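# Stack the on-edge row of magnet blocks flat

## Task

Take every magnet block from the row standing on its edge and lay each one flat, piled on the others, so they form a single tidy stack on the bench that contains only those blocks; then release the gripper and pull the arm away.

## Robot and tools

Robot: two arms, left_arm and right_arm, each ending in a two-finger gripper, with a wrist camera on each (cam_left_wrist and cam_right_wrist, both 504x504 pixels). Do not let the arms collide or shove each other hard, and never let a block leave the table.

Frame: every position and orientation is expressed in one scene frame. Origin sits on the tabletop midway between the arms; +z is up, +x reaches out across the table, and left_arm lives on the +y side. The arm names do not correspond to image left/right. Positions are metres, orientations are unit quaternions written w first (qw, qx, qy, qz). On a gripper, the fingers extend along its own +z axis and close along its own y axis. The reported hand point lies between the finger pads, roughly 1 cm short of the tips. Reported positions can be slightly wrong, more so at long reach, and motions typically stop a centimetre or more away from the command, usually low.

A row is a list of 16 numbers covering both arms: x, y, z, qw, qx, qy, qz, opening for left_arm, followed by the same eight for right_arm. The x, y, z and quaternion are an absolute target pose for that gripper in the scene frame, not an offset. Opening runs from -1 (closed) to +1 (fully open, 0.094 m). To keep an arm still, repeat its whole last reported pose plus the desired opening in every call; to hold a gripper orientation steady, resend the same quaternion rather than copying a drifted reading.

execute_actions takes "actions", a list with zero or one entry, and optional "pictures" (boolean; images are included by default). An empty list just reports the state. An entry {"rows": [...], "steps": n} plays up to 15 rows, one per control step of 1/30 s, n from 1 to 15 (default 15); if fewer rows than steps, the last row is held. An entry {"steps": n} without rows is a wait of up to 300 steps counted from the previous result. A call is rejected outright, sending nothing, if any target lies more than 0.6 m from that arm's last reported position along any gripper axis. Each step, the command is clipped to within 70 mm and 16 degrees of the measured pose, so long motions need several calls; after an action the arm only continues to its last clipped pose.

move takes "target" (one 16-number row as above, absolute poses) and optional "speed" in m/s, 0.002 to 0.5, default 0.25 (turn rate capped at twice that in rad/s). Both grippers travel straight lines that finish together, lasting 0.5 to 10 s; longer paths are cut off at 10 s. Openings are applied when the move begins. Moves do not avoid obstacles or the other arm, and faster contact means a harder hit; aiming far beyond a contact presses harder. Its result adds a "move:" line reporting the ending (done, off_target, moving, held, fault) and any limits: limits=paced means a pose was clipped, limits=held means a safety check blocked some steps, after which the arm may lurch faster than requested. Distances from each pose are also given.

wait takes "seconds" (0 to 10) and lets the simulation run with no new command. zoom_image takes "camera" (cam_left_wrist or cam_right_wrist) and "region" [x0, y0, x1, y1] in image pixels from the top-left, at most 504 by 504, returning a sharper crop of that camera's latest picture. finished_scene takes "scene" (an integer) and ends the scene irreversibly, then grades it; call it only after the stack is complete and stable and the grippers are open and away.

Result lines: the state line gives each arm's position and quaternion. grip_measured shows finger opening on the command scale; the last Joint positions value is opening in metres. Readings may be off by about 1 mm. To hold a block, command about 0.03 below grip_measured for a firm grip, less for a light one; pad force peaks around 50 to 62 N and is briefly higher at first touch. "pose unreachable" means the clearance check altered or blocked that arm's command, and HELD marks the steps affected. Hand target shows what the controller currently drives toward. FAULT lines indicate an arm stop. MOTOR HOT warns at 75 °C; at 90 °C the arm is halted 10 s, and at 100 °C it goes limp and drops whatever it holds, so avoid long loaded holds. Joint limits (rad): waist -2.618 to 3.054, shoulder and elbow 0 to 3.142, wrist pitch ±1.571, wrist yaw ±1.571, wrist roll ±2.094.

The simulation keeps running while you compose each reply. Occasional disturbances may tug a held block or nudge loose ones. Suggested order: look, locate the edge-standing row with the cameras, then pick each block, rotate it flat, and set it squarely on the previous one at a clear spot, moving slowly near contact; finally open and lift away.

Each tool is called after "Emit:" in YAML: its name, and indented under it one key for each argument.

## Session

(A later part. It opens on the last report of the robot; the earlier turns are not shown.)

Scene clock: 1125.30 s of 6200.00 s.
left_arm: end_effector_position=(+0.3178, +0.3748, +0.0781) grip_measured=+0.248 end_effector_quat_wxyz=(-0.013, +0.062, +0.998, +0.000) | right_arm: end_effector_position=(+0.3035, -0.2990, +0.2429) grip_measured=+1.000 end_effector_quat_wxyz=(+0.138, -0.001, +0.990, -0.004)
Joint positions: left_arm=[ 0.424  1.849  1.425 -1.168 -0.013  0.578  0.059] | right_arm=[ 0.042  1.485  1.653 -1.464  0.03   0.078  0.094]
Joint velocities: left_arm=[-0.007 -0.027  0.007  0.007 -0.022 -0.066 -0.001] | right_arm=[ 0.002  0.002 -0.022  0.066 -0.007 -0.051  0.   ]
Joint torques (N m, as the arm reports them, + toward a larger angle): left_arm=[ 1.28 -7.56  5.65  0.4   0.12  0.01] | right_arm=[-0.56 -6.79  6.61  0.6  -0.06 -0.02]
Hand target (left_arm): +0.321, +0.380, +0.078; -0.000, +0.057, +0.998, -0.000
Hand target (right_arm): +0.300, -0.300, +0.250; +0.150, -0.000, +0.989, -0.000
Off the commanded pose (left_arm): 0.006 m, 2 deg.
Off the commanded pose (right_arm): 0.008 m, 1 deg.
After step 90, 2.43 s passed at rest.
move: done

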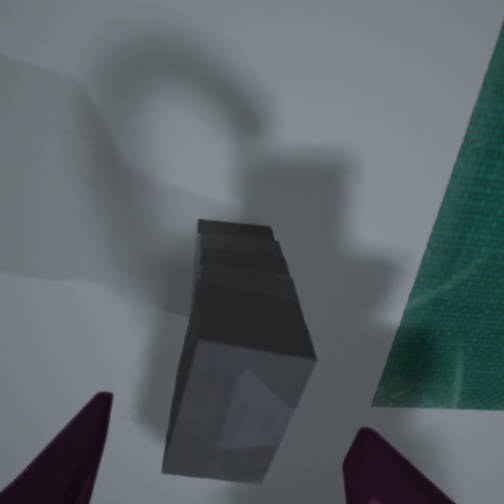

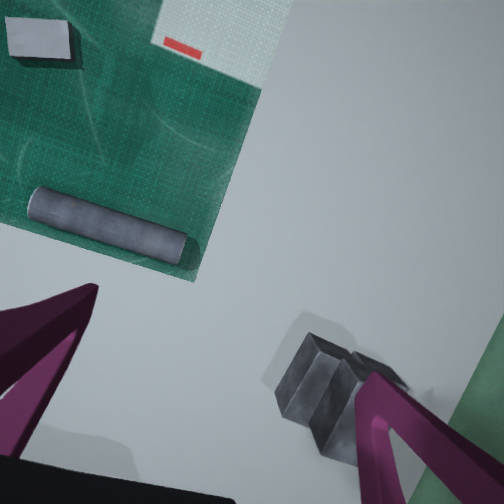

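Emit:
move:
  target: [0.321,0.3795,0.05, -0.0,0.0576,0.9983,0.0, 0.0, 0.3,-0.3,0.25, 0.15,0,0.989,0, 1]
  speed: 0.025

Scene clock: 1131.00 s of 6200.00 s.
left_arm: end_effector_position=(+0.3181, +0.3749, +0.0510) grip_measured=+0.003 end_effector_quat_wxyz=(-0.012, +0.063, +0.998, +0.001) | right_arm: end_effector_position=(+0.3035, -0.2990, +0.2429) grip_measured=+1.000 end_effector_quat_wxyz=(+0.138, -0.001, +0.990, -0.004)
Joint positions: left_arm=[ 0.424  1.872  1.345 -1.063 -0.013  0.579  0.047] | right_arm=[ 0.042  1.485  1.653 -1.464  0.03   0.078  0.094]
Joint velocities: left_arm=[-0.007 -0.017  0.007  0.081 -0.037  0.081 -0.001] | right_arm=[-0.007 -0.012 -0.002  0.007 -0.007  0.037  0.   ]
Joint torques (N m, as the arm reports them, + toward a larger angle): left_arm=[ 1.35 -7.48  5.54  0.37  0.13  0.03] | right_arm=[-0.64 -6.83  6.67  0.62 -0.06 -0.03]
Hand target (left_arm): +0.321, +0.380, +0.050; -0.000, +0.058, +0.998, -0.000
Hand target (right_arm): +0.300, -0.300, +0.250; +0.150, -0.000, +0.989, -0.000
Off the commanded pose (left_arm): 0.006 m, 1 deg.
Off the commanded pose (right_arm): 0.008 m, 1 deg.
After step 90, 1.23 s passed at rest.
move: done

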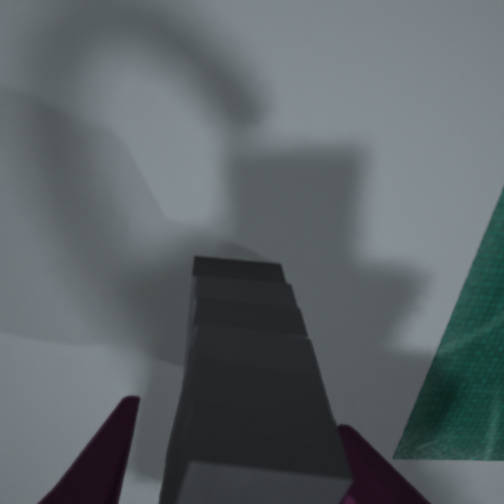

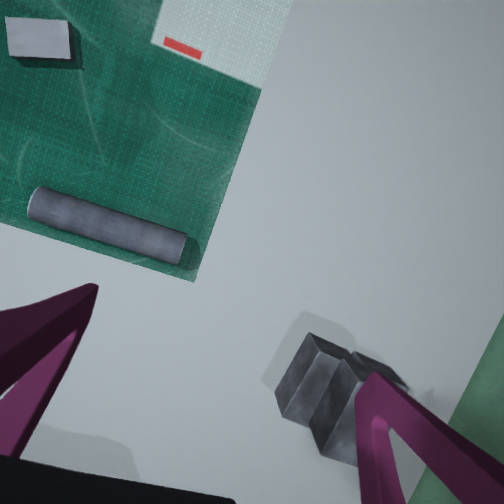

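Emit:
execute_actions:
  actions:
    - {"rows": [[0.321,0.3795,0.05, 0,0.0576,0.9983,0, -0.1, 0.3,-0.3,0.25, 0.15,0,0.989,0, 1],[0.321,0.3795,0.05, 0,0.0576,0.9983,0, -0.2, 0.3,-0.3,0.25, 0.15,0,0.989,0, 1],[0.321,0.3795,0.05, 0,0.0576,0.9983,0, -0.27, 0.3,-0.3,0.25, 0.15,0,0.989,0, 1],[0.321,0.3795,0.05, 0,0.0576,0.9983,0, -0.31, 0.3,-0.3,0.25, 0.15,0,0.989,0, 1],[0.321,0.3795,0.05, 0,0.0576,0.9983,0, -0.33, 0.3,-0.3,0.25, 0.15,0,0.989,0, 1],[0.321,0.3795,0.05, 0,0.0576,0.9983,0, -0.35, 0.3,-0.3,0.25, 0.15,0,0.989,0, 1],[0.321,0.3795,0.05, 0,0.0576,0.9983,0, -0.365, 0.3,-0.3,0.25, 0.15,0,0.989,0, 1],[0.321,0.3795,0.05, 0,0.0576,0.9983,0, -0.38, 0.3,-0.3,0.25, 0.15,0,0.989,0, 1],[0.321,0.3795,0.05, 0,0.0576,0.9983,0, -0.395, 0.3,-0.3,0.25, 0.15,0,0.989,0, 1],[0.321,0.3795,0.05, 0,0.0576,0.9983,0, -0.41, 0.3,-0.3,0.25, 0.15,0,0.989,0, 1],[0.321,0.3795,0.05, 0,0.0576,0.9983,0, -0.42, 0.3,-0.3,0.25, 0.15,0,0.989,0, 1],[0.321,0.3795,0.05, 0,0.0576,0.9983,0, -0.43, 0.3,-0.3,0.25, 0.15,0,0.989,0, 1],[0.321,0.3795,0.05, 0,0.0576,0.9983,0, -0.44, 0.3,-0.3,0.25, 0.15,0,0.989,0, 1]], "steps": 15}

Scene clock: 1146.47 s of 6200.00 s.
left_arm: end_effector_position=(+0.3182, +0.3765, +0.0509) grip_measured=-0.437 end_effector_quat_wxyz=(-0.010, +0.060, +0.998, +0.002) | right_arm: end_effector_position=(+0.3035, -0.2990, +0.2429) grip_measured=+1.000 end_effector_quat_wxyz=(+0.138, -0.001, +0.990, -0.004)
Joint positions: left_arm=[ 0.429  1.872  1.345 -1.06  -0.013  0.579  0.026] | right_arm=[ 0.042  1.485  1.653 -1.464  0.03   0.078  0.094]
Joint velocities: left_arm=[ 0.002 -0.002 -0.007 -0.022 -0.051  0.051 -0.001] | right_arm=[-0.007  0.002  0.012 -0.007 -0.007 -0.007  0.   ]
Joint torques (N m, as the arm reports them, + toward a larger angle): left_arm=[ 0.86 -7.57  5.56  0.39  0.09  0.  ] | right_arm=[-0.59 -6.85  6.74  0.62 -0.03 -0.03]
Hand target (left_arm): +0.321, +0.380, +0.050; -0.000, +0.057, +0.998, -0.000
Hand target (right_arm): +0.300, -0.300, +0.250; +0.150, -0.000, +0.989, -0.000
Off the commanded pose (left_arm): 0.004 m, 1 deg.
Off the commanded pose (right_arm): 0.008 m, 1 deg.
Steps of this call (steps 1 to 90: nothing new was sent; then 11.97 s passed at rest; steps 91 to 105: all 15 steps of this action). Readings (end_effector_position):
91: left_arm (+0.3186, +0.3751, +0.0509) | right_arm (+0.3035, -0.2990, +0.2429)
92: left_arm (+0.3186, +0.3751, +0.0509) | right_arm (+0.3035, -0.2990, +0.2429)
94: left_arm (+0.3186, +0.3751, +0.0509) | right_arm (+0.3035, -0.2990, +0.2429)
98: left_arm (+0.3186, +0.3751, +0.0509) | right_arm (+0.3035, -0.2990, +0.2429)
105: the state above

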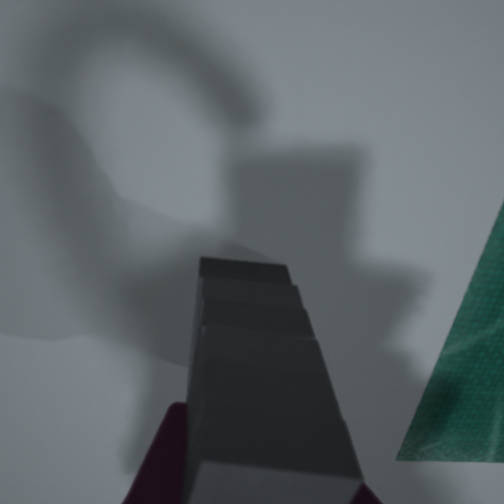

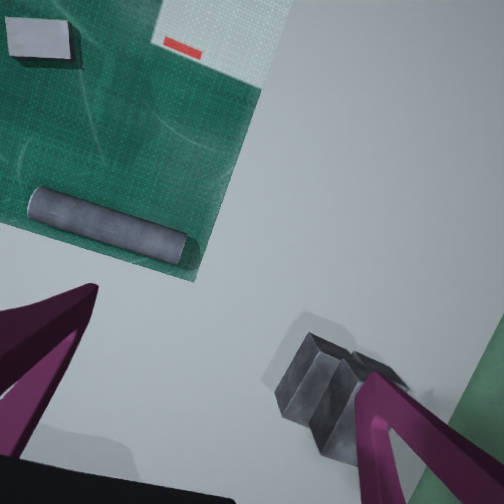

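Emit:
execute_actions:
  actions:
    - {"rows": [[0.320,0.3765,0.05, 0,0.0576,0.9983,0, -0.45, 0.3,-0.3,0.25, 0.15,0,0.989,0, 1],[0.320,0.3765,0.05, 0,0.0576,0.9983,0, -0.455, 0.3,-0.3,0.25, 0.15,0,0.989,0, 1],[0.320,0.3765,0.05, 0,0.0576,0.9983,0, -0.46, 0.3,-0.3,0.25, 0.15,0,0.989,0, 1],[0.320,0.3765,0.05, 0,0.0576,0.9983,0, -0.465, 0.3,-0.3,0.25, 0.15,0,0.989,0, 1],[0.320,0.3765,0.05, 0,0.0576,0.9983,0, -0.47, 0.3,-0.3,0.25, 0.15,0,0.989,0, 1],[0.320,0.3765,0.05, 0,0.0576,0.9983,0, -0.475, 0.3,-0.3,0.25, 0.15,0,0.989,0, 1],[0.320,0.3765,0.05, 0,0.0576,0.9983,0, -0.48, 0.3,-0.3,0.25, 0.15,0,0.989,0, 1],[0.320,0.3765,0.05, 0,0.0576,0.9983,0, -0.485, 0.3,-0.3,0.25, 0.15,0,0.989,0, 1],[0.320,0.3765,0.05, 0,0.0576,0.9983,0, -0.49, 0.3,-0.3,0.25, 0.15,0,0.989,0, 1],[0.320,0.3765,0.05, 0,0.0576,0.9983,0, -0.50, 0.3,-0.3,0.25, 0.15,0,0.989,0, 1]], "steps": 15}

Scene clock: 1159.03 s of 6200.00 s.
left_arm: end_effector_position=(+0.3180, +0.3763, +0.0503) grip_measured=-0.467 end_effector_quat_wxyz=(-0.010, +0.060, +0.998, +0.001) | right_arm: end_effector_position=(+0.3035, -0.2990, +0.2429) grip_measured=+1.000 end_effector_quat_wxyz=(+0.138, -0.001, +0.990, -0.004)
Joint positions: left_arm=[ 0.429  1.872  1.342 -1.057 -0.012  0.579  0.025] | right_arm=[ 0.042  1.485  1.653 -1.464  0.03   0.078  0.094]
Joint velocities: left_arm=[ 0.007 -0.007 -0.007 -0.007 -0.066  0.051 -0.001] | right_arm=[-0.002 -0.002 -0.007 -0.051 -0.022  0.007  0.   ]
Joint torques (N m, as the arm reports them, + toward a larger angle): left_arm=[ 0.3  -8.19  4.82  0.4   0.12 -0.06] | right_arm=[-0.57 -6.84  6.65  0.61 -0.08 -0.03]
Hand target (left_arm): +0.320, +0.376, +0.050; -0.000, +0.058, +0.998, -0.000
Hand target (right_arm): +0.300, -0.300, +0.250; +0.150, -0.000, +0.989, -0.000
Off the commanded pose (left_arm): 0.002 m, 1 deg.
Off the commanded pose (right_arm): 0.008 m, 1 deg.
Steps of this call (steps 1 to 90: nothing new was sent; then 9.07 s passed at rest; steps 91 to 105: all 15 steps of this action). Readings (end_effector_position):
91: left_arm (+0.3180, +0.3763, +0.0506) | right_arm (+0.3035, -0.2990, +0.2429)
92: left_arm (+0.3179, +0.3762, +0.0503) | right_arm (+0.3035, -0.2990, +0.2429)
94: left_arm (+0.3180, +0.3763, +0.0503) | right_arm (+0.3035, -0.2990, +0.2429)
98: left_arm (+0.3180, +0.3763, +0.0503) | right_arm (+0.3035, -0.2990, +0.2429)
105: the state above

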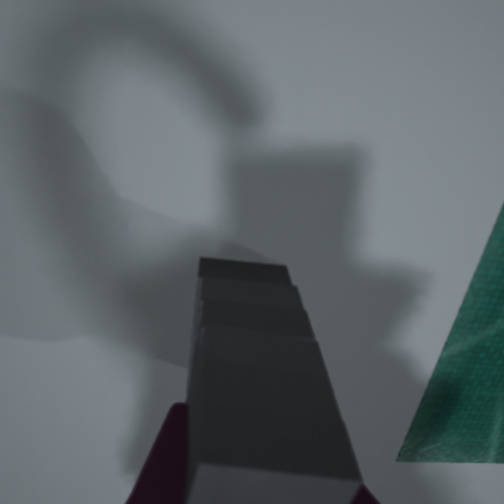

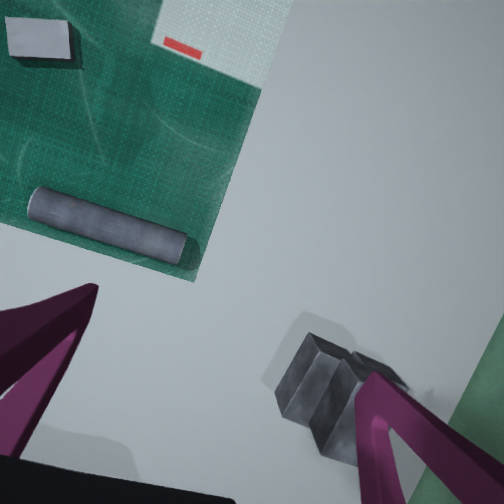

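Emit:
execute_actions:
  actions:
    - {"rows": [[0.320,0.3765,0.05, 0,0.0576,0.9983,0, -0.44, 0.3,-0.3,0.25, 0.15,0,0.989,0, 1],[0.320,0.3765,0.05, 0,0.0576,0.9983,0, -0.42, 0.3,-0.3,0.25, 0.15,0,0.989,0, 1],[0.320,0.3765,0.05, 0,0.0576,0.9983,0, -0.3, 0.3,-0.3,0.25, 0.15,0,0.989,0, 1]], "steps": 8}
  pictures: false

Emit:
move:
  target: [0.320,0.3765,0.033, 0,0.0576,0.9983,0, -0.3, 0.3,-0.3,0.25, 0.15,0,0.989,0, 1]
  speed: 0.02

Scene clock: 1163.63 s of 6200.00 s.
left_arm: end_effector_position=(+0.3160, +0.3753, +0.0484) grip_measured=-0.302 end_effector_quat_wxyz=(-0.013, +0.060, +0.998, -0.000) | right_arm: end_effector_position=(+0.3035, -0.2990, +0.2429) grip_measured=+1.000 end_effector_quat_wxyz=(+0.138, -0.001, +0.990, -0.004)
Joint positions: left_arm=[ 0.429  1.872  1.334 -1.056 -0.012  0.579  0.033] | right_arm=[ 0.042  1.485  1.653 -1.464  0.03   0.078  0.094]
Joint velocities: left_arm=[-0.022  0.002  0.002 -0.022  0.022  0.007  0.   ] | right_arm=[ 0.012 -0.017  0.007  0.081  0.051 -0.081  0.   ]
Joint torques (N m, as the arm reports them, + toward a larger angle): left_arm=[ 0.36 -8.15  5.58  0.39  0.12 -0.03] | right_arm=[-0.55 -6.81  6.66  0.6  -0.05 -0.05]
Hand target (left_arm): +0.320, +0.377, +0.050; -0.000, +0.058, +0.998, -0.000
Hand target (right_arm): +0.300, -0.300, +0.250; +0.150, -0.000, +0.989, -0.000
Off the commanded pose (left_arm): 0.004 m, 2 deg.
Off the commanded pose (right_arm): 0.008 m, 1 deg.
Steps of this call (steps 1 to 90: nothing new was sent; then 1.33 s passed at rest; steps 91 to 98: all 8 steps of this action). Readings (end_effector_position):
91: left_arm (+0.3180, +0.3763, +0.0503) | right_arm (+0.3035, -0.2990, +0.2429)
92: left_arm (+0.3181, +0.3763, +0.0503) | right_arm (+0.3035, -0.2990, +0.2429)
94: left_arm (+0.3174, +0.3759, +0.0495) | right_arm (+0.3035, -0.2990, +0.2429)
98: the state above

Scene clock: 1164.97 s of 6200.00 s.
left_arm: end_effector_position=(+0.3153, +0.3749, +0.0334) grip_measured=-0.302 end_effector_quat_wxyz=(-0.012, +0.060, +0.998, -0.000) | right_arm: end_effector_position=(+0.3035, -0.2990, +0.2429) grip_measured=+1.000 end_effector_quat_wxyz=(+0.138, -0.001, +0.990, -0.004)
Joint positions: left_arm=[ 0.429  1.886  1.29  -0.996 -0.012  0.579  0.033] | right_arm=[ 0.042  1.485  1.653 -1.464  0.03   0.078  0.094]
Joint velocities: left_arm=[ 0.012  0.002  0.007 -0.022  0.022  0.022  0.001] | right_arm=[-0.017 -0.007 -0.002 -0.066  0.022 -0.037  0.   ]
Joint torques (N m, as the arm reports them, + toward a larger angle): left_arm=[ 0.44 -7.58  5.42  0.39  0.1  -0.04] | right_arm=[-0.57 -6.81  6.64  0.61 -0.06 -0.04]
Hand target (left_arm): +0.320, +0.377, +0.033; -0.000, +0.058, +0.998, -0.000
Hand target (right_arm): +0.300, -0.300, +0.250; +0.150, -0.000, +0.989, -0.000
Off the commanded pose (left_arm): 0.005 m, 1 deg.
Off the commanded pose (right_arm): 0.008 m, 1 deg.
move: done

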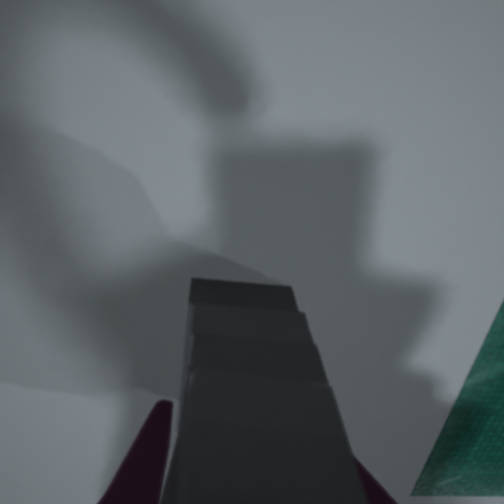

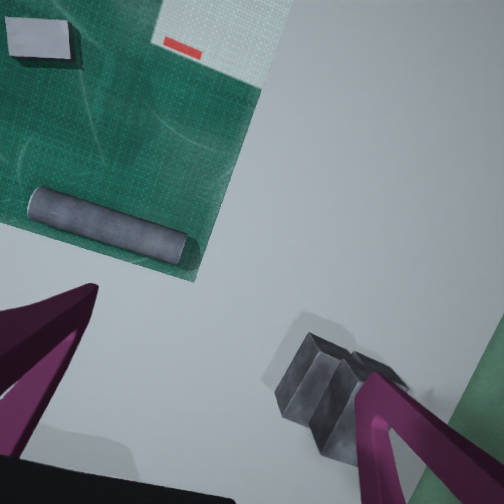

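Emit:
execute_actions:
  actions:
    - {"rows": [[0.321,0.3785,0.033, 0,0.0576,0.9983,0, -0.36, 0.3,-0.3,0.25, 0.15,0,0.989,0, 1],[0.321,0.3785,0.033, 0,0.0576,0.9983,0, -0.39, 0.3,-0.3,0.25, 0.15,0,0.989,0, 1],[0.321,0.3785,0.033, 0,0.0576,0.9983,0, -0.41, 0.3,-0.3,0.25, 0.15,0,0.989,0, 1],[0.321,0.3785,0.033, 0,0.0576,0.9983,0, -0.425, 0.3,-0.3,0.25, 0.15,0,0.989,0, 1],[0.321,0.3785,0.033, 0,0.0576,0.9983,0, -0.435, 0.3,-0.3,0.25, 0.15,0,0.989,0, 1],[0.321,0.3785,0.033, 0,0.0576,0.9983,0, -0.445, 0.3,-0.3,0.25, 0.15,0,0.989,0, 1],[0.321,0.3785,0.033, 0,0.0576,0.9983,0, -0.452, 0.3,-0.3,0.25, 0.15,0,0.989,0, 1],[0.321,0.3785,0.033, 0,0.0576,0.9983,0, -0.459, 0.3,-0.3,0.25, 0.15,0,0.989,0, 1],[0.321,0.3785,0.033, 0,0.0576,0.9983,0, -0.466, 0.3,-0.3,0.25, 0.15,0,0.989,0, 1],[0.321,0.3785,0.033, 0,0.0576,0.9983,0, -0.473, 0.3,-0.3,0.25, 0.15,0,0.989,0, 1],[0.321,0.3785,0.033, 0,0.0576,0.9983,0, -0.48, 0.3,-0.3,0.25, 0.15,0,0.989,0, 1],[0.321,0.3785,0.033, 0,0.0576,0.9983,0, -0.49, 0.3,-0.3,0.25, 0.15,0,0.989,0, 1],[0.321,0.3785,0.033, 0,0.0576,0.9983,0, -0.50, 0.3,-0.3,0.25, 0.15,0,0.989,0, 1]], "steps": 15}

Scene clock: 1184.77 s of 6200.00 s.
left_arm: end_effector_position=(+0.3160, +0.3752, +0.0334) grip_measured=-0.465 end_effector_quat_wxyz=(-0.011, +0.060, +0.998, +0.001) | right_arm: end_effector_position=(+0.3035, -0.2990, +0.2429) grip_measured=+1.000 end_effector_quat_wxyz=(+0.138, -0.001, +0.990, -0.004)
Joint positions: left_arm=[ 0.429  1.886  1.29  -0.993 -0.012  0.579  0.025] | right_arm=[ 0.042  1.485  1.653 -1.464  0.03   0.078  0.094]
Joint velocities: left_arm=[-0.002 -0.017 -0.007 -0.007 -0.007 -0.022  0.001] | right_arm=[-0.007 -0.017  0.002 -0.051  0.037  0.066  0.   ]
Joint torques (N m, as the arm reports them, + toward a larger angle): left_arm=[ 0.72 -7.24  6.15  0.38  0.13 -0.01] | right_arm=[-0.53 -6.77  6.68  0.61 -0.05 -0.03]
Hand target (left_arm): +0.321, +0.378, +0.033; -0.000, +0.058, +0.998, -0.000
Hand target (right_arm): +0.300, -0.300, +0.250; +0.150, -0.000, +0.989, -0.000
Off the commanded pose (left_arm): 0.006 m, 1 deg.
Off the commanded pose (right_arm): 0.008 m, 1 deg.
Steps of this call (steps 1 to 90: nothing new was sent; then 16.30 s passed at rest; steps 91 to 105: all 15 steps of this action). Readings (end_effector_position):
91: left_arm (+0.3158, +0.3752, +0.0334) | right_arm (+0.3035, -0.2990, +0.2429)
92: left_arm (+0.3158, +0.3752, +0.0334) | right_arm (+0.3035, -0.2990, +0.2429)
94: left_arm (+0.3160, +0.3752, +0.0334) | right_arm (+0.3035, -0.2990, +0.2429)
98: left_arm (+0.3160, +0.3752, +0.0334) | right_arm (+0.3035, -0.2990, +0.2429)
105: the state above

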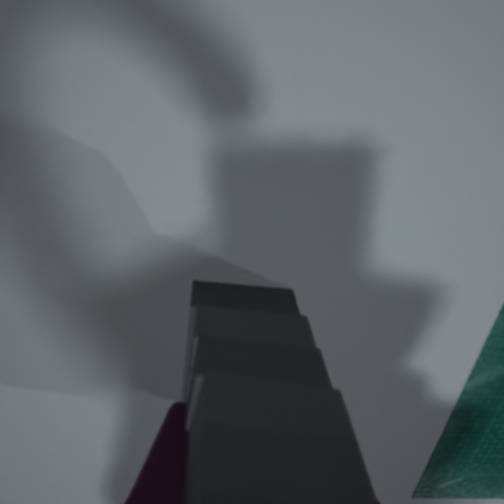

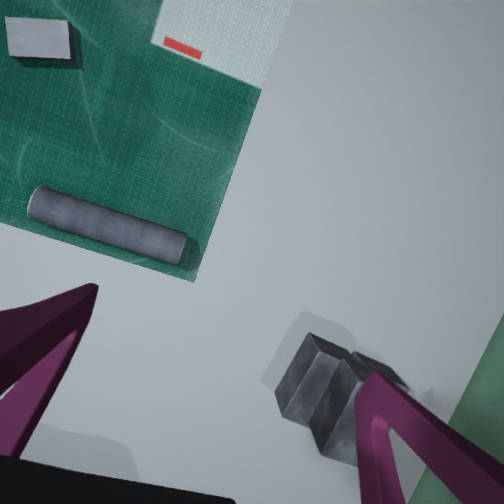

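Emit:
execute_actions:
  actions:
    - {"rows": [[0.3185,0.3765,0.033, 0,0.0576,0.9983,0, -0.45, 0.3,-0.3,0.25, 0.15,0,0.989,0, 1],[0.3185,0.3765,0.033, 0,0.0576,0.9983,0, -0.43, 0.3,-0.3,0.25, 0.15,0,0.989,0, 1],[0.3185,0.3765,0.033, 0,0.0576,0.9983,0, -0.3, 0.3,-0.3,0.25, 0.15,0,0.989,0, 1]], "steps": 8}
  pictures: false

Emit:
move:
  target: [0.3185,0.3765,0.0165, 0,0.0576,0.9983,0, -0.3, 0.3,-0.3,0.25, 0.15,0,0.989,0, 1]
  speed: 0.02

Scene clock: 1189.47 s of 6200.00 s.
left_arm: end_effector_position=(+0.3161, +0.3753, +0.0334) grip_measured=-0.302 end_effector_quat_wxyz=(-0.011, +0.060, +0.998, +0.001) | right_arm: end_effector_position=(+0.3035, -0.2990, +0.2429) grip_measured=+1.000 end_effector_quat_wxyz=(+0.138, -0.001, +0.990, -0.004)
Joint positions: left_arm=[ 0.429  1.886  1.29  -0.993 -0.012  0.579  0.033] | right_arm=[ 0.042  1.485  1.653 -1.464  0.03   0.078  0.094]
Joint velocities: left_arm=[ 0.002 -0.007 -0.007 -0.095 -0.037  0.007  0.001] | right_arm=[ 0.007  0.002 -0.007 -0.037  0.066 -0.11   0.   ]
Joint torques (N m, as the arm reports them, + toward a larger angle): left_arm=[ 0.51 -7.98  4.89  0.44  0.1  -0.02] | right_arm=[-0.6  -6.83  6.66  0.61 -0.07 -0.04]
Hand target (left_arm): +0.319, +0.377, +0.033; -0.000, +0.058, +0.998, -0.000
Hand target (right_arm): +0.300, -0.300, +0.250; +0.150, -0.000, +0.989, -0.000
Off the commanded pose (left_arm): 0.003 m, 1 deg.
Off the commanded pose (right_arm): 0.008 m, 1 deg.
Steps of this call (steps 1 to 90: nothing new was sent; then 1.43 s passed at rest; steps 91 to 98: all 8 steps of this action). Readings (end_effector_position):
91: left_arm (+0.3160, +0.3753, +0.0334) | right_arm (+0.3035, -0.2990, +0.2429)
92: left_arm (+0.3160, +0.3753, +0.0334) | right_arm (+0.3035, -0.2990, +0.2429)
94: left_arm (+0.3160, +0.3753, +0.0334) | right_arm (+0.3035, -0.2990, +0.2429)
98: the state above

Scene clock: 1190.87 s of 6200.00 s.
left_arm: end_effector_position=(+0.3147, +0.3746, +0.0176) grip_measured=-0.302 end_effector_quat_wxyz=(-0.011, +0.060, +0.998, +0.001) | right_arm: end_effector_position=(+0.3035, -0.2990, +0.2429) grip_measured=+1.000 end_effector_quat_wxyz=(+0.138, -0.001, +0.990, -0.004)
Joint positions: left_arm=[ 0.429  1.903  1.246 -0.932 -0.012  0.579  0.033] | right_arm=[ 0.042  1.485  1.653 -1.464  0.03   0.078  0.094]
Joint velocities: left_arm=[-0.012  0.002 -0.012  0.081 -0.066 -0.081 -0.   ] | right_arm=[ 0.002  0.012 -0.012 -0.007 -0.007 -0.007  0.   ]
Joint torques (N m, as the arm reports them, + toward a larger angle): left_arm=[ 0.6  -7.5   5.16  0.43  0.11 -0.01] | right_arm=[-0.52 -6.87  6.64  0.62 -0.05 -0.03]
Hand target (left_arm): +0.318, +0.376, +0.016; -0.000, +0.058, +0.998, -0.000
Hand target (right_arm): +0.300, -0.300, +0.250; +0.150, -0.000, +0.989, -0.000
Off the commanded pose (left_arm): 0.004 m, 1 deg.
Off the commanded pose (right_arm): 0.008 m, 1 deg.
move: done

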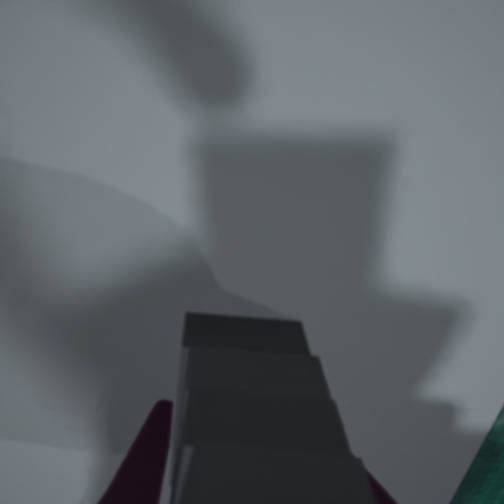

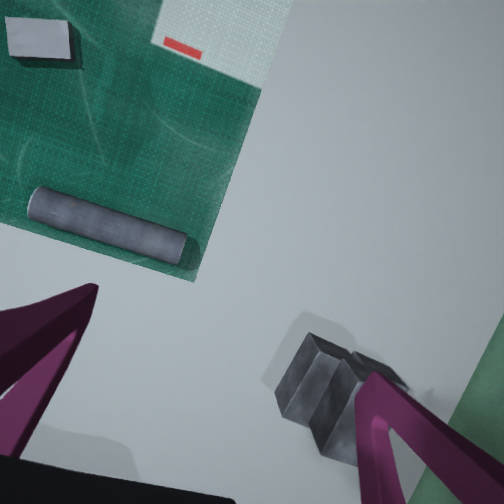

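Emit:
execute_actions:
  actions:
    - {"rows": [[0.319,0.377,0.0170, 0,0.0576,0.9983,0, -0.35, 0.3,-0.3,0.25, 0.15,0,0.989,0, 1],[0.319,0.377,0.0170, 0,0.0576,0.9983,0, -0.38, 0.3,-0.3,0.25, 0.15,0,0.989,0, 1],[0.319,0.377,0.0170, 0,0.0576,0.9983,0, -0.40, 0.3,-0.3,0.25, 0.15,0,0.989,0, 1],[0.319,0.377,0.0170, 0,0.0576,0.9983,0, -0.415, 0.3,-0.3,0.25, 0.15,0,0.989,0, 1],[0.319,0.377,0.0170, 0,0.0576,0.9983,0, -0.427, 0.3,-0.3,0.25, 0.15,0,0.989,0, 1],[0.319,0.377,0.0170, 0,0.0576,0.9983,0, -0.437, 0.3,-0.3,0.25, 0.15,0,0.989,0, 1],[0.319,0.377,0.0170, 0,0.0576,0.9983,0, -0.445, 0.3,-0.3,0.25, 0.15,0,0.989,0, 1],[0.319,0.377,0.0170, 0,0.0576,0.9983,0, -0.452, 0.3,-0.3,0.25, 0.15,0,0.989,0, 1],[0.319,0.377,0.0170, 0,0.0576,0.9983,0, -0.459, 0.3,-0.3,0.25, 0.15,0,0.989,0, 1],[0.319,0.377,0.0170, 0,0.0576,0.9983,0, -0.466, 0.3,-0.3,0.25, 0.15,0,0.989,0, 1],[0.319,0.377,0.0170, 0,0.0576,0.9983,0, -0.473, 0.3,-0.3,0.25, 0.15,0,0.989,0, 1],[0.319,0.377,0.0170, 0,0.0576,0.9983,0, -0.48, 0.3,-0.3,0.25, 0.15,0,0.989,0, 1],[0.319,0.377,0.0170, 0,0.0576,0.9983,0, -0.49, 0.3,-0.3,0.25, 0.15,0,0.989,0, 1],[0.319,0.377,0.0170, 0,0.0576,0.9983,0, -0.50, 0.3,-0.3,0.25, 0.15,0,0.989,0, 1]], "steps": 15}

Scene clock: 1204.67 s of 6200.00 s.
left_arm: end_effector_position=(+0.3154, +0.3759, +0.0176) grip_measured=-0.463 end_effector_quat_wxyz=(-0.009, +0.060, +0.998, +0.003) | right_arm: end_effector_position=(+0.3035, -0.2990, +0.2429) grip_measured=+1.000 end_effector_quat_wxyz=(+0.138, -0.001, +0.990, -0.004)
Joint positions: left_arm=[ 0.43   1.903  1.246 -0.927 -0.015  0.579  0.025] | right_arm=[ 0.042  1.485  1.653 -1.464  0.03   0.078  0.094]
Joint velocities: left_arm=[-0.012 -0.002  0.002 -0.007 -0.037  0.037 -0.   ] | right_arm=[-0.002  0.012 -0.017 -0.022  0.007 -0.125  0.   ]
Joint torques (N m, as the arm reports them, + toward a larger angle): left_arm=[ 0.42 -7.47  5.56  0.35  0.13 -0.02] | right_arm=[-0.51 -6.82  6.66  0.6  -0.05 -0.05]
Hand target (left_arm): +0.319, +0.377, +0.017; -0.000, +0.058, +0.998, -0.000
Hand target (right_arm): +0.300, -0.300, +0.250; +0.150, -0.000, +0.989, -0.000
Off the commanded pose (left_arm): 0.004 m, 1 deg.
Off the commanded pose (right_arm): 0.008 m, 1 deg.
Steps of this call (steps 1 to 90: nothing new was sent; then 10.30 s passed at rest; steps 91 to 105: all 15 steps of this action). Readings (end_effector_position):
91: left_arm (+0.3151, +0.3748, +0.0176) | right_arm (+0.3035, -0.2990, +0.2429)
92: left_arm (+0.3151, +0.3748, +0.0176) | right_arm (+0.3035, -0.2990, +0.2429)
94: left_arm (+0.3153, +0.3755, +0.0176) | right_arm (+0.3035, -0.2990, +0.2429)
98: left_arm (+0.3154, +0.3759, +0.0176) | right_arm (+0.3035, -0.2990, +0.2429)
105: the state above

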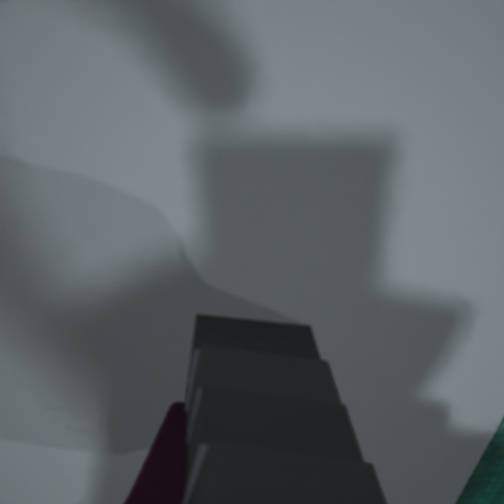

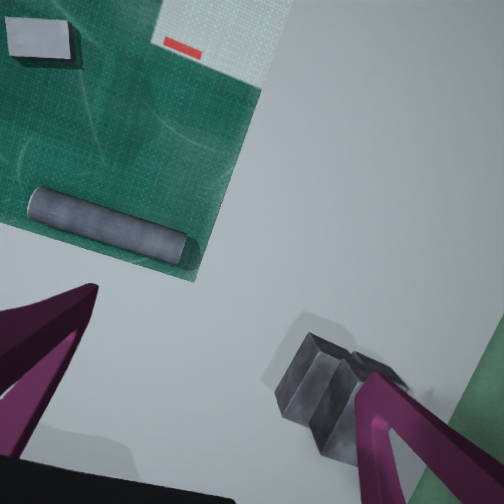

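Emit:
zoom_image:
  camera: "cam_left_wrist"
  region: [150, 290, 410, 504]

Region (150, 290, 410, 504) of cam_left_wrist's 504x504 image, scaled by 1.938, with more detail than that image has; it fills the top 415 rows of this view, and the rest is white.

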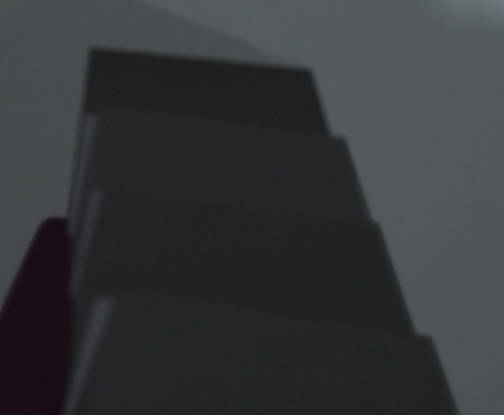

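Emit:
execute_actions:
  actions:
    - {"rows": [[0.318,0.3765,0.0170, 0,0.0576,0.9983,0, -0.45, 0.3,-0.3,0.25, 0.15,0,0.989,0, 1],[0.318,0.3765,0.0170, 0,0.0576,0.9983,0, -0.43, 0.3,-0.3,0.25, 0.15,0,0.989,0, 1],[0.318,0.3765,0.0170, 0,0.0576,0.9983,0, -0.3, 0.3,-0.3,0.25, 0.15,0,0.989,0, 1],[0.318,0.3765,0.0170, 0,0.0576,0.9983,0, -0.1, 0.3,-0.3,0.25, 0.15,0,0.989,0, 1]], "steps": 10}
  pictures: false

Emit:
move:
  target: [0.318,0.3765,0.15, 0,0.0576,0.9983,0, -0.1, 0.3,-0.3,0.25, 0.15,0,0.989,0, 1]
  speed: 0.08

Scene clock: 1240.07 s of 6200.00 s.
left_arm: end_effector_position=(+0.3155, +0.3757, +0.0176) grip_measured=-0.103 end_effector_quat_wxyz=(-0.009, +0.060, +0.998, +0.002) | right_arm: end_effector_position=(+0.3035, -0.2990, +0.2429) grip_measured=+1.000 end_effector_quat_wxyz=(+0.138, -0.001, +0.990, -0.004)
Joint positions: left_arm=[ 0.43   1.903  1.246 -0.927 -0.013  0.579  0.042] | right_arm=[ 0.042  1.485  1.653 -1.464  0.03   0.078  0.094]
Joint velocities: left_arm=[ 0.012  0.007 -0.012  0.007 -0.007 -0.037  0.001] | right_arm=[ 0.002  0.007 -0.012 -0.007 -0.022  0.007  0.   ]
Joint torques (N m, as the arm reports them, + toward a larger angle): left_arm=[ 0.43 -7.67  5.13  0.4   0.09 -0.01] | right_arm=[-0.54 -6.81  6.58  0.59 -0.05 -0.05]
Hand target (left_arm): +0.318, +0.377, +0.017; -0.000, +0.058, +0.998, -0.000
Hand target (right_arm): +0.300, -0.300, +0.250; +0.150, -0.000, +0.989, -0.000
Off the commanded pose (left_arm): 0.003 m, 1 deg.
Off the commanded pose (right_arm): 0.008 m, 1 deg.
Steps of this call (steps 1 to 90: nothing new was sent; then 32.07 s passed at rest; steps 91 to 100: all 10 steps of this action). Readings (end_effector_position):
91: left_arm (+0.3154, +0.3759, +0.0176) | right_arm (+0.3035, -0.2990, +0.2429)
92: left_arm (+0.3154, +0.3759, +0.0176) | right_arm (+0.3035, -0.2990, +0.2429)
94: left_arm (+0.3154, +0.3758, +0.0176) | right_arm (+0.3035, -0.2990, +0.2429)
98: left_arm (+0.3155, +0.3757, +0.0176) | right_arm (+0.3035, -0.2990, +0.2429)
100: the state above

Scene clock: 1242.50 s of 6200.00 s.
left_arm: end_effector_position=(+0.3150, +0.3754, +0.1342) grip_measured=-0.103 end_effector_quat_wxyz=(-0.022, +0.060, +0.998, -0.005) | right_arm: end_effector_position=(+0.3035, -0.2990, +0.2429) grip_measured=+1.000 end_effector_quat_wxyz=(+0.138, -0.001, +0.990, -0.004)
Joint positions: left_arm=[ 0.43   1.845  1.643 -1.412 -0.013  0.579  0.042] | right_arm=[ 0.042  1.485  1.653 -1.464  0.03   0.078  0.094]
Joint velocities: left_arm=[ 0.002  0.012 -0.007 -0.066 -0.081 -0.051  0.001] | right_arm=[-0.007  0.007  0.002 -0.022  0.051 -0.051  0.   ]
Joint torques (N m, as the arm reports them, + toward a larger angle): left_arm=[ 0.43 -9.81  8.31  0.07  0.12 -0.01] | right_arm=[-0.55 -6.85  6.64  0.59 -0.08 -0.04]
Hand target (left_arm): +0.317, +0.376, +0.150; +0.000, +0.058, +0.998, +0.000
Hand target (right_arm): +0.300, -0.300, +0.250; +0.150, -0.000, +0.989, -0.000
Off the commanded pose (left_arm): 0.016 m, 3 deg.
Off the commanded pose (right_arm): 0.008 m, 1 deg.
move: off_target (left_arm)

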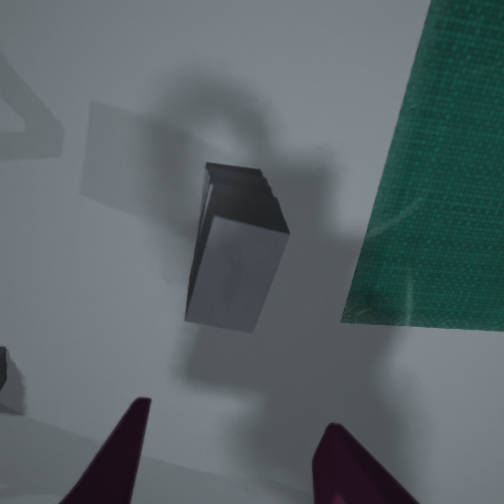

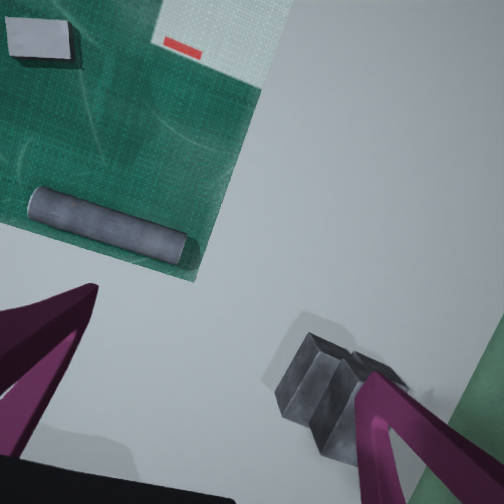

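Emit:
zoom_image:
  camera: "cam_left_wrist"
  region: [160, 150, 320, 345]

Region (160, 150, 320, 345) of cam_left_wrist's 504x504 image, scaled by 2.585, with more detail than that image has; it fills the left 414 columns of this view, and the rest is white.

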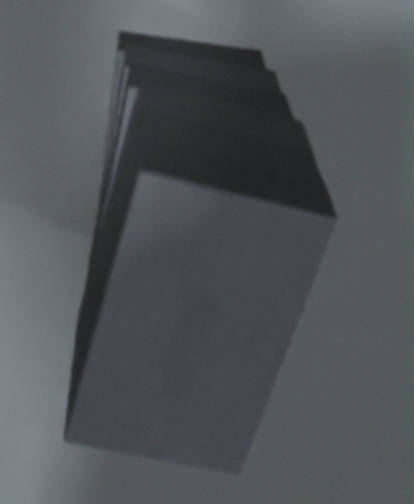

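Emit:
zoom_image:
  camera: "cam_right_wrist"
  region: [250, 280, 504, 504]

Region (250, 280, 504, 504) of cam_right_wrist's 504x504 image, scaled by 1.984, with more detail than that image has; it fills the top 444 rows of this view, and the rest is white.

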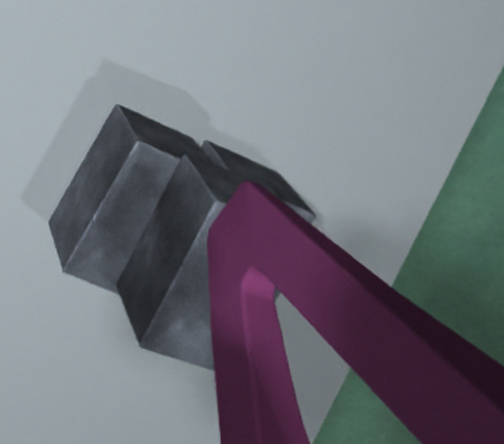

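Emit:
execute_actions:
  actions: []

Scene clock: 1309.07 s of 6200.00 s.
left_arm: end_effector_position=(+0.3147, +0.3753, +0.1342) grip_measured=-0.103 end_effector_quat_wxyz=(-0.023, +0.060, +0.998, -0.005) | right_arm: end_effector_position=(+0.3035, -0.2990, +0.2429) grip_measured=+1.000 end_effector_quat_wxyz=(+0.138, -0.001, +0.990, -0.004)
Joint positions: left_arm=[ 0.43   1.845  1.643 -1.414 -0.013  0.579  0.042] | right_arm=[ 0.042  1.485  1.653 -1.464  0.03   0.078  0.094]
Joint velocities: left_arm=[-0.012  0.017  0.002 -0.066  0.066 -0.007 -0.001] | right_arm=[-0.007  0.007  0.007  0.022 -0.007 -0.081  0.   ]
Joint torques (N m, as the arm reports them, + toward a larger angle): left_arm=[ 0.49 -9.73  8.34  0.07  0.11 -0.01] | right_arm=[-0.54 -6.84  6.69  0.59 -0.04 -0.03]
Hand target (left_arm): +0.317, +0.376, +0.150; +0.000, +0.058, +0.998, +0.000
Hand target (right_arm): +0.300, -0.300, +0.250; +0.150, -0.000, +0.989, -0.000
Off the commanded pose (left_arm): 0.016 m, 3 deg.
Off the commanded pose (right_arm): 0.008 m, 1 deg.
Steps of this call (steps 1 to 90: nothing new was sent; then 63.57 s passed at rest). Readings (end_effector_position):
1: left_arm (+0.3149, +0.3754, +0.1342) | right_arm (+0.3035, -0.2990, +0.2429)
2: left_arm (+0.3148, +0.3753, +0.1342) | right_arm (+0.3035, -0.2990, +0.2429)
4: left_arm (+0.3147, +0.3753, +0.1342) | right_arm (+0.3035, -0.2990, +0.2429)
8: left_arm (+0.3147, +0.3753, +0.1342) | right_arm (+0.3035, -0.2990, +0.2429)
90: the state above

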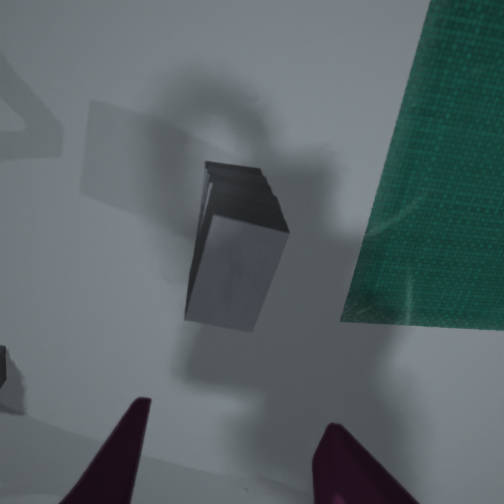

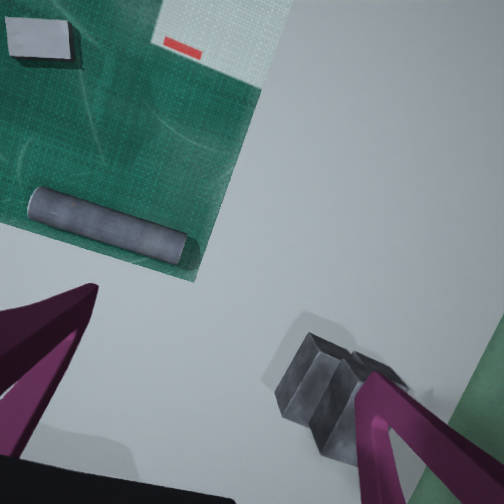

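Emit:
zoom_image:
  camera: "cam_left_wrist"
  region: [160, 140, 320, 350]

Region (160, 140, 320, 350) of cam_left_wrist's 504x504 image, scaled by 2.400, with more detail than that image has; it fills the left 384 columns of this view, and the rest is white.

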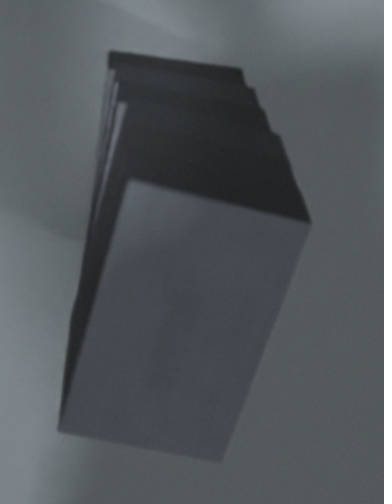

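Emit:
move:
  target: [0.333,0.3755,0.055, 0,0.0576,0.9983,0, -0.15, 0.3,-0.3,0.25, 0.15,0,0.989,0, 1]
  speed: 0.08

Scene clock: 1340.77 s of 6200.00 s.
left_arm: end_effector_position=(+0.3248, +0.3801, +0.0540) grip_measured=-0.147 end_effector_quat_wxyz=(-0.014, +0.053, +0.999, -0.001) | right_arm: end_effector_position=(+0.3035, -0.2990, +0.2429) grip_measured=+1.000 end_effector_quat_wxyz=(+0.138, -0.001, +0.990, -0.004)
Joint positions: left_arm=[ 0.43   1.904  1.4   -1.091 -0.013  0.565  0.04 ] | right_arm=[ 0.042  1.485  1.653 -1.464  0.03   0.078  0.094]
Joint velocities: left_arm=[-0.002  0.022 -0.002 -0.022  0.037 -0.095 -0.001] | right_arm=[-0.012 -0.007 -0.012 -0.007 -0.007  0.022  0.   ]
Joint torques (N m, as the arm reports them, + toward a larger angle): left_arm=[-1.53 -8.09  5.77  0.39  0.13 -0.1 ] | right_arm=[-0.58 -6.84  6.68  0.61 -0.06 -0.03]
Hand target (left_arm): +0.333, +0.376, +0.055; -0.000, +0.058, +0.998, -0.000
Hand target (right_arm): +0.300, -0.300, +0.250; +0.150, -0.000, +0.989, -0.000
Off the commanded pose (left_arm): 0.009 m, 2 deg.
Off the commanded pose (right_arm): 0.008 m, 1 deg.
After step 90, 27.13 s passed at rest.
move: done

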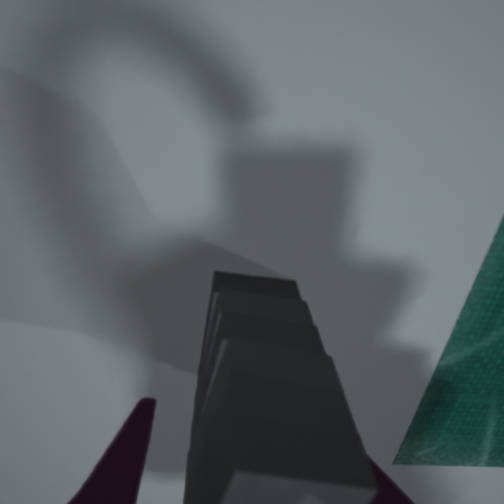

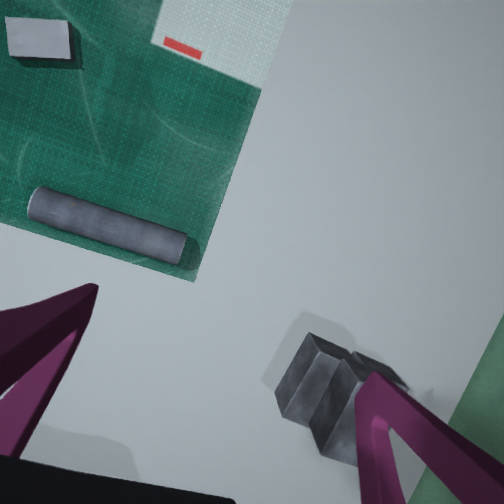

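Emit:
execute_actions:
  actions:
    - {"rows": [[0.341,0.3715,0.056, 0,0.0576,0.9983,0, -0.15, 0.3,-0.3,0.25, 0.15,0,0.989,0, 1]], "steps": 15}

Scene clock: 1344.20 s of 6200.00 s.
left_arm: end_effector_position=(+0.3287, +0.3707, +0.0490) grip_measured=-0.147 end_effector_quat_wxyz=(-0.019, +0.057, +0.998, -0.004) | right_arm: end_effector_position=(+0.3035, -0.2990, +0.2429) grip_measured=+1.000 end_effector_quat_wxyz=(+0.138, -0.001, +0.990, -0.004)
Joint positions: left_arm=[ 0.401  1.919  1.4   -1.09  -0.01   0.545  0.04 ] | right_arm=[ 0.042  1.485  1.653 -1.464  0.03   0.078  0.094]
Joint velocities: left_arm=[-0.017  0.012 -0.002  0.022 -0.007  0.037  0.   ] | right_arm=[ 0.002  0.002 -0.002 -0.037 -0.051 -0.022  0.   ]
Joint torques (N m, as the arm reports them, + toward a larger angle): left_arm=[-0.73 -8.16  8.2   0.29  0.11 -0.1 ] | right_arm=[-0.53 -6.84  6.67  0.59 -0.05 -0.04]
Hand target (left_arm): +0.341, +0.371, +0.056; +0.000, +0.058, +0.998, +0.000
Hand target (right_arm): +0.300, -0.300, +0.250; +0.150, -0.000, +0.989, -0.000
Off the commanded pose (left_arm): 0.014 m, 2 deg.
Off the commanded pose (right_arm): 0.008 m, 1 deg.
Steps of this call (steps 1 to 88: nothing new was sent; steps 89 to 103: all 15 steps of this action). Readings (end_effector_position):
89: left_arm (+0.3255, +0.3795, +0.0536) | right_arm (+0.3035, -0.2990, +0.2429)
90: left_arm (+0.3261, +0.3781, +0.0530) | right_arm (+0.3035, -0.2990, +0.2429)
92: left_arm (+0.3276, +0.3741, +0.0513) | right_arm (+0.3035, -0.2990, +0.2429)
96: left_arm (+0.3287, +0.3707, +0.0490) | right_arm (+0.3035, -0.2990, +0.2429)
103: the state above

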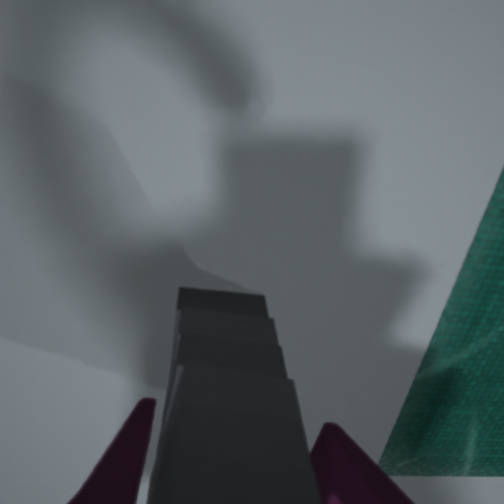

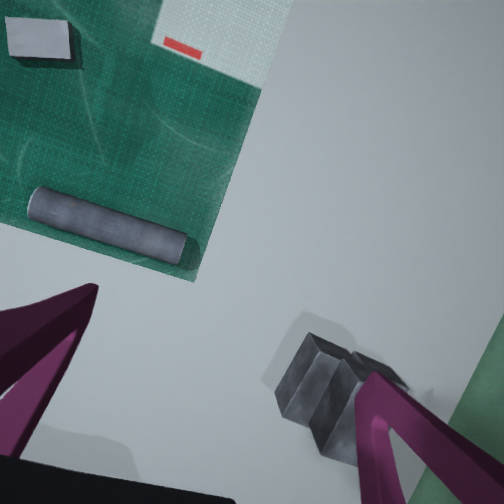

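Emit:
execute_actions:
  actions:
    - {"rows": [[0.341,0.377,0.060, 0,0.0576,0.9983,0, -0.15, 0.3,-0.3,0.25, 0.15,0,0.989,0, 1]], "steps": 12}
  pictures: false

Scene clock: 1364.63 s of 6200.00 s.
left_arm: end_effector_position=(+0.3347, +0.3734, +0.0537) grip_measured=-0.147 end_effector_quat_wxyz=(-0.012, +0.058, +0.998, -0.000) | right_arm: end_effector_position=(+0.3035, -0.2990, +0.2429) grip_measured=+1.000 end_effector_quat_wxyz=(+0.138, -0.001, +0.990, -0.004)
Joint positions: left_arm=[ 0.401  1.923  1.424 -1.094 -0.01   0.547  0.04 ] | right_arm=[ 0.042  1.485  1.653 -1.464  0.03   0.078  0.094]
Joint velocities: left_arm=[ 0.002 -0.002 -0.007 -0.007 -0.022 -0.022  0.001] | right_arm=[-0.017 -0.007 -0.017 -0.037  0.066  0.095  0.   ]
Joint torques (N m, as the arm reports them, + toward a larger angle): left_arm=[ 0.67 -8.06  8.16  0.19  0.11  0.02] | right_arm=[-0.6  -6.85  6.7   0.61 -0.05 -0.04]
Hand target (left_arm): +0.341, +0.377, +0.060; +0.000, +0.057, +0.998, -0.000
Hand target (right_arm): +0.300, -0.300, +0.250; +0.150, -0.000, +0.989, -0.000
Off the commanded pose (left_arm): 0.010 m, 1 deg.
Off the commanded pose (right_arm): 0.008 m, 1 deg.
Steps of this call (steps 1 to 90: nothing new was sent; then 17.03 s passed at rest; steps 91 to 102: all 12 steps of this action). Readings (end_effector_position):
91: left_arm (+0.3291, +0.3708, +0.0496) | right_arm (+0.3035, -0.2990, +0.2429)
92: left_arm (+0.3303, +0.3714, +0.0504) | right_arm (+0.3035, -0.2990, +0.2429)
94: left_arm (+0.3329, +0.3726, +0.0523) | right_arm (+0.3035, -0.2990, +0.2429)
98: left_arm (+0.3347, +0.3734, +0.0537) | right_arm (+0.3035, -0.2990, +0.2429)
102: the state above

Emit:
execute_actions:
  actions:
    - {"rows": [[0.341,0.377,0.060, 0,0.0576,0.9983,0, -0.30, 0.3,-0.3,0.25, 0.15,0,0.989,0, 1],[0.341,0.377,0.060, 0,0.0576,0.9983,0, -0.33, 0.3,-0.3,0.25, 0.15,0,0.989,0, 1],[0.341,0.377,0.060, 0,0.0576,0.9983,0, -0.36, 0.3,-0.3,0.25, 0.15,0,0.989,0, 1],[0.341,0.377,0.060, 0,0.0576,0.9983,0, -0.38, 0.3,-0.3,0.25, 0.15,0,0.989,0, 1],[0.341,0.377,0.060, 0,0.0576,0.9983,0, -0.40, 0.3,-0.3,0.25, 0.15,0,0.989,0, 1],[0.341,0.377,0.060, 0,0.0576,0.9983,0, -0.42, 0.3,-0.3,0.25, 0.15,0,0.989,0, 1],[0.341,0.377,0.060, 0,0.0576,0.9983,0, -0.44, 0.3,-0.3,0.25, 0.15,0,0.989,0, 1],[0.341,0.377,0.060, 0,0.0576,0.9983,0, -0.46, 0.3,-0.3,0.25, 0.15,0,0.989,0, 1],[0.341,0.377,0.060, 0,0.0576,0.9983,0, -0.48, 0.3,-0.3,0.25, 0.15,0,0.989,0, 1],[0.341,0.377,0.060, 0,0.0576,0.9983,0, -0.50, 0.3,-0.3,0.25, 0.15,0,0.989,0, 1]], "steps": 15}

Scene clock: 1371.27 s of 6200.00 s.
left_arm: end_effector_position=(+0.3347, +0.3732, +0.0537) grip_measured=-0.468 end_effector_quat_wxyz=(-0.012, +0.059, +0.998, -0.001) | right_arm: end_effector_position=(+0.3035, -0.2990, +0.2429) grip_measured=+1.000 end_effector_quat_wxyz=(+0.138, -0.001, +0.990, -0.004)
Joint positions: left_arm=[ 0.401  1.923  1.424 -1.094 -0.009  0.547  0.025] | right_arm=[ 0.042  1.485  1.653 -1.464  0.03   0.078  0.094]
Joint velocities: left_arm=[ 0.002 -0.017  0.007  0.007  0.051  0.007  0.001] | right_arm=[-0.017 -0.002  0.002 -0.007 -0.007 -0.037  0.   ]
Joint torques (N m, as the arm reports them, + toward a larger angle): left_arm=[ 0.57 -8.03  8.2   0.18  0.09  0.01] | right_arm=[-0.62 -6.83  6.7   0.61 -0.06 -0.03]
Hand target (left_arm): +0.341, +0.377, +0.060; -0.000, +0.058, +0.998, -0.000
Hand target (right_arm): +0.300, -0.300, +0.250; +0.150, -0.000, +0.989, -0.000
Off the commanded pose (left_arm): 0.010 m, 1 deg.
Off the commanded pose (right_arm): 0.008 m, 1 deg.
Steps of this call (steps 1 to 90: nothing new was sent; then 3.13 s passed at rest; steps 91 to 105: all 15 steps of this action). Readings (end_effector_position):
91: left_arm (+0.3347, +0.3734, +0.0537) | right_arm (+0.3035, -0.2990, +0.2429)
92: left_arm (+0.3347, +0.3734, +0.0537) | right_arm (+0.3035, -0.2990, +0.2429)
94: left_arm (+0.3347, +0.3734, +0.0537) | right_arm (+0.3035, -0.2990, +0.2429)
98: left_arm (+0.3347, +0.3732, +0.0537) | right_arm (+0.3035, -0.2990, +0.2429)
105: the state above

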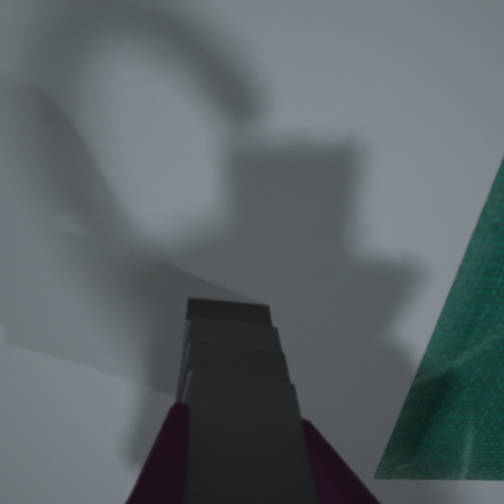

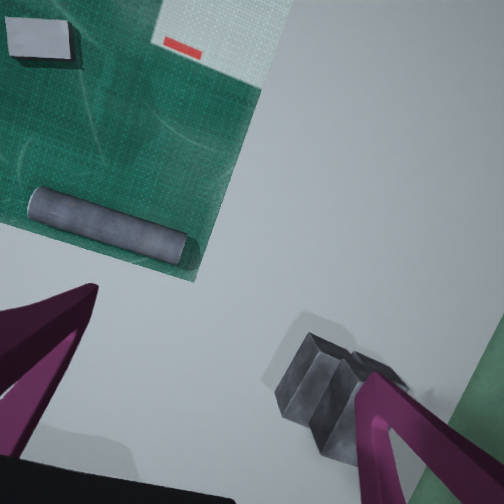

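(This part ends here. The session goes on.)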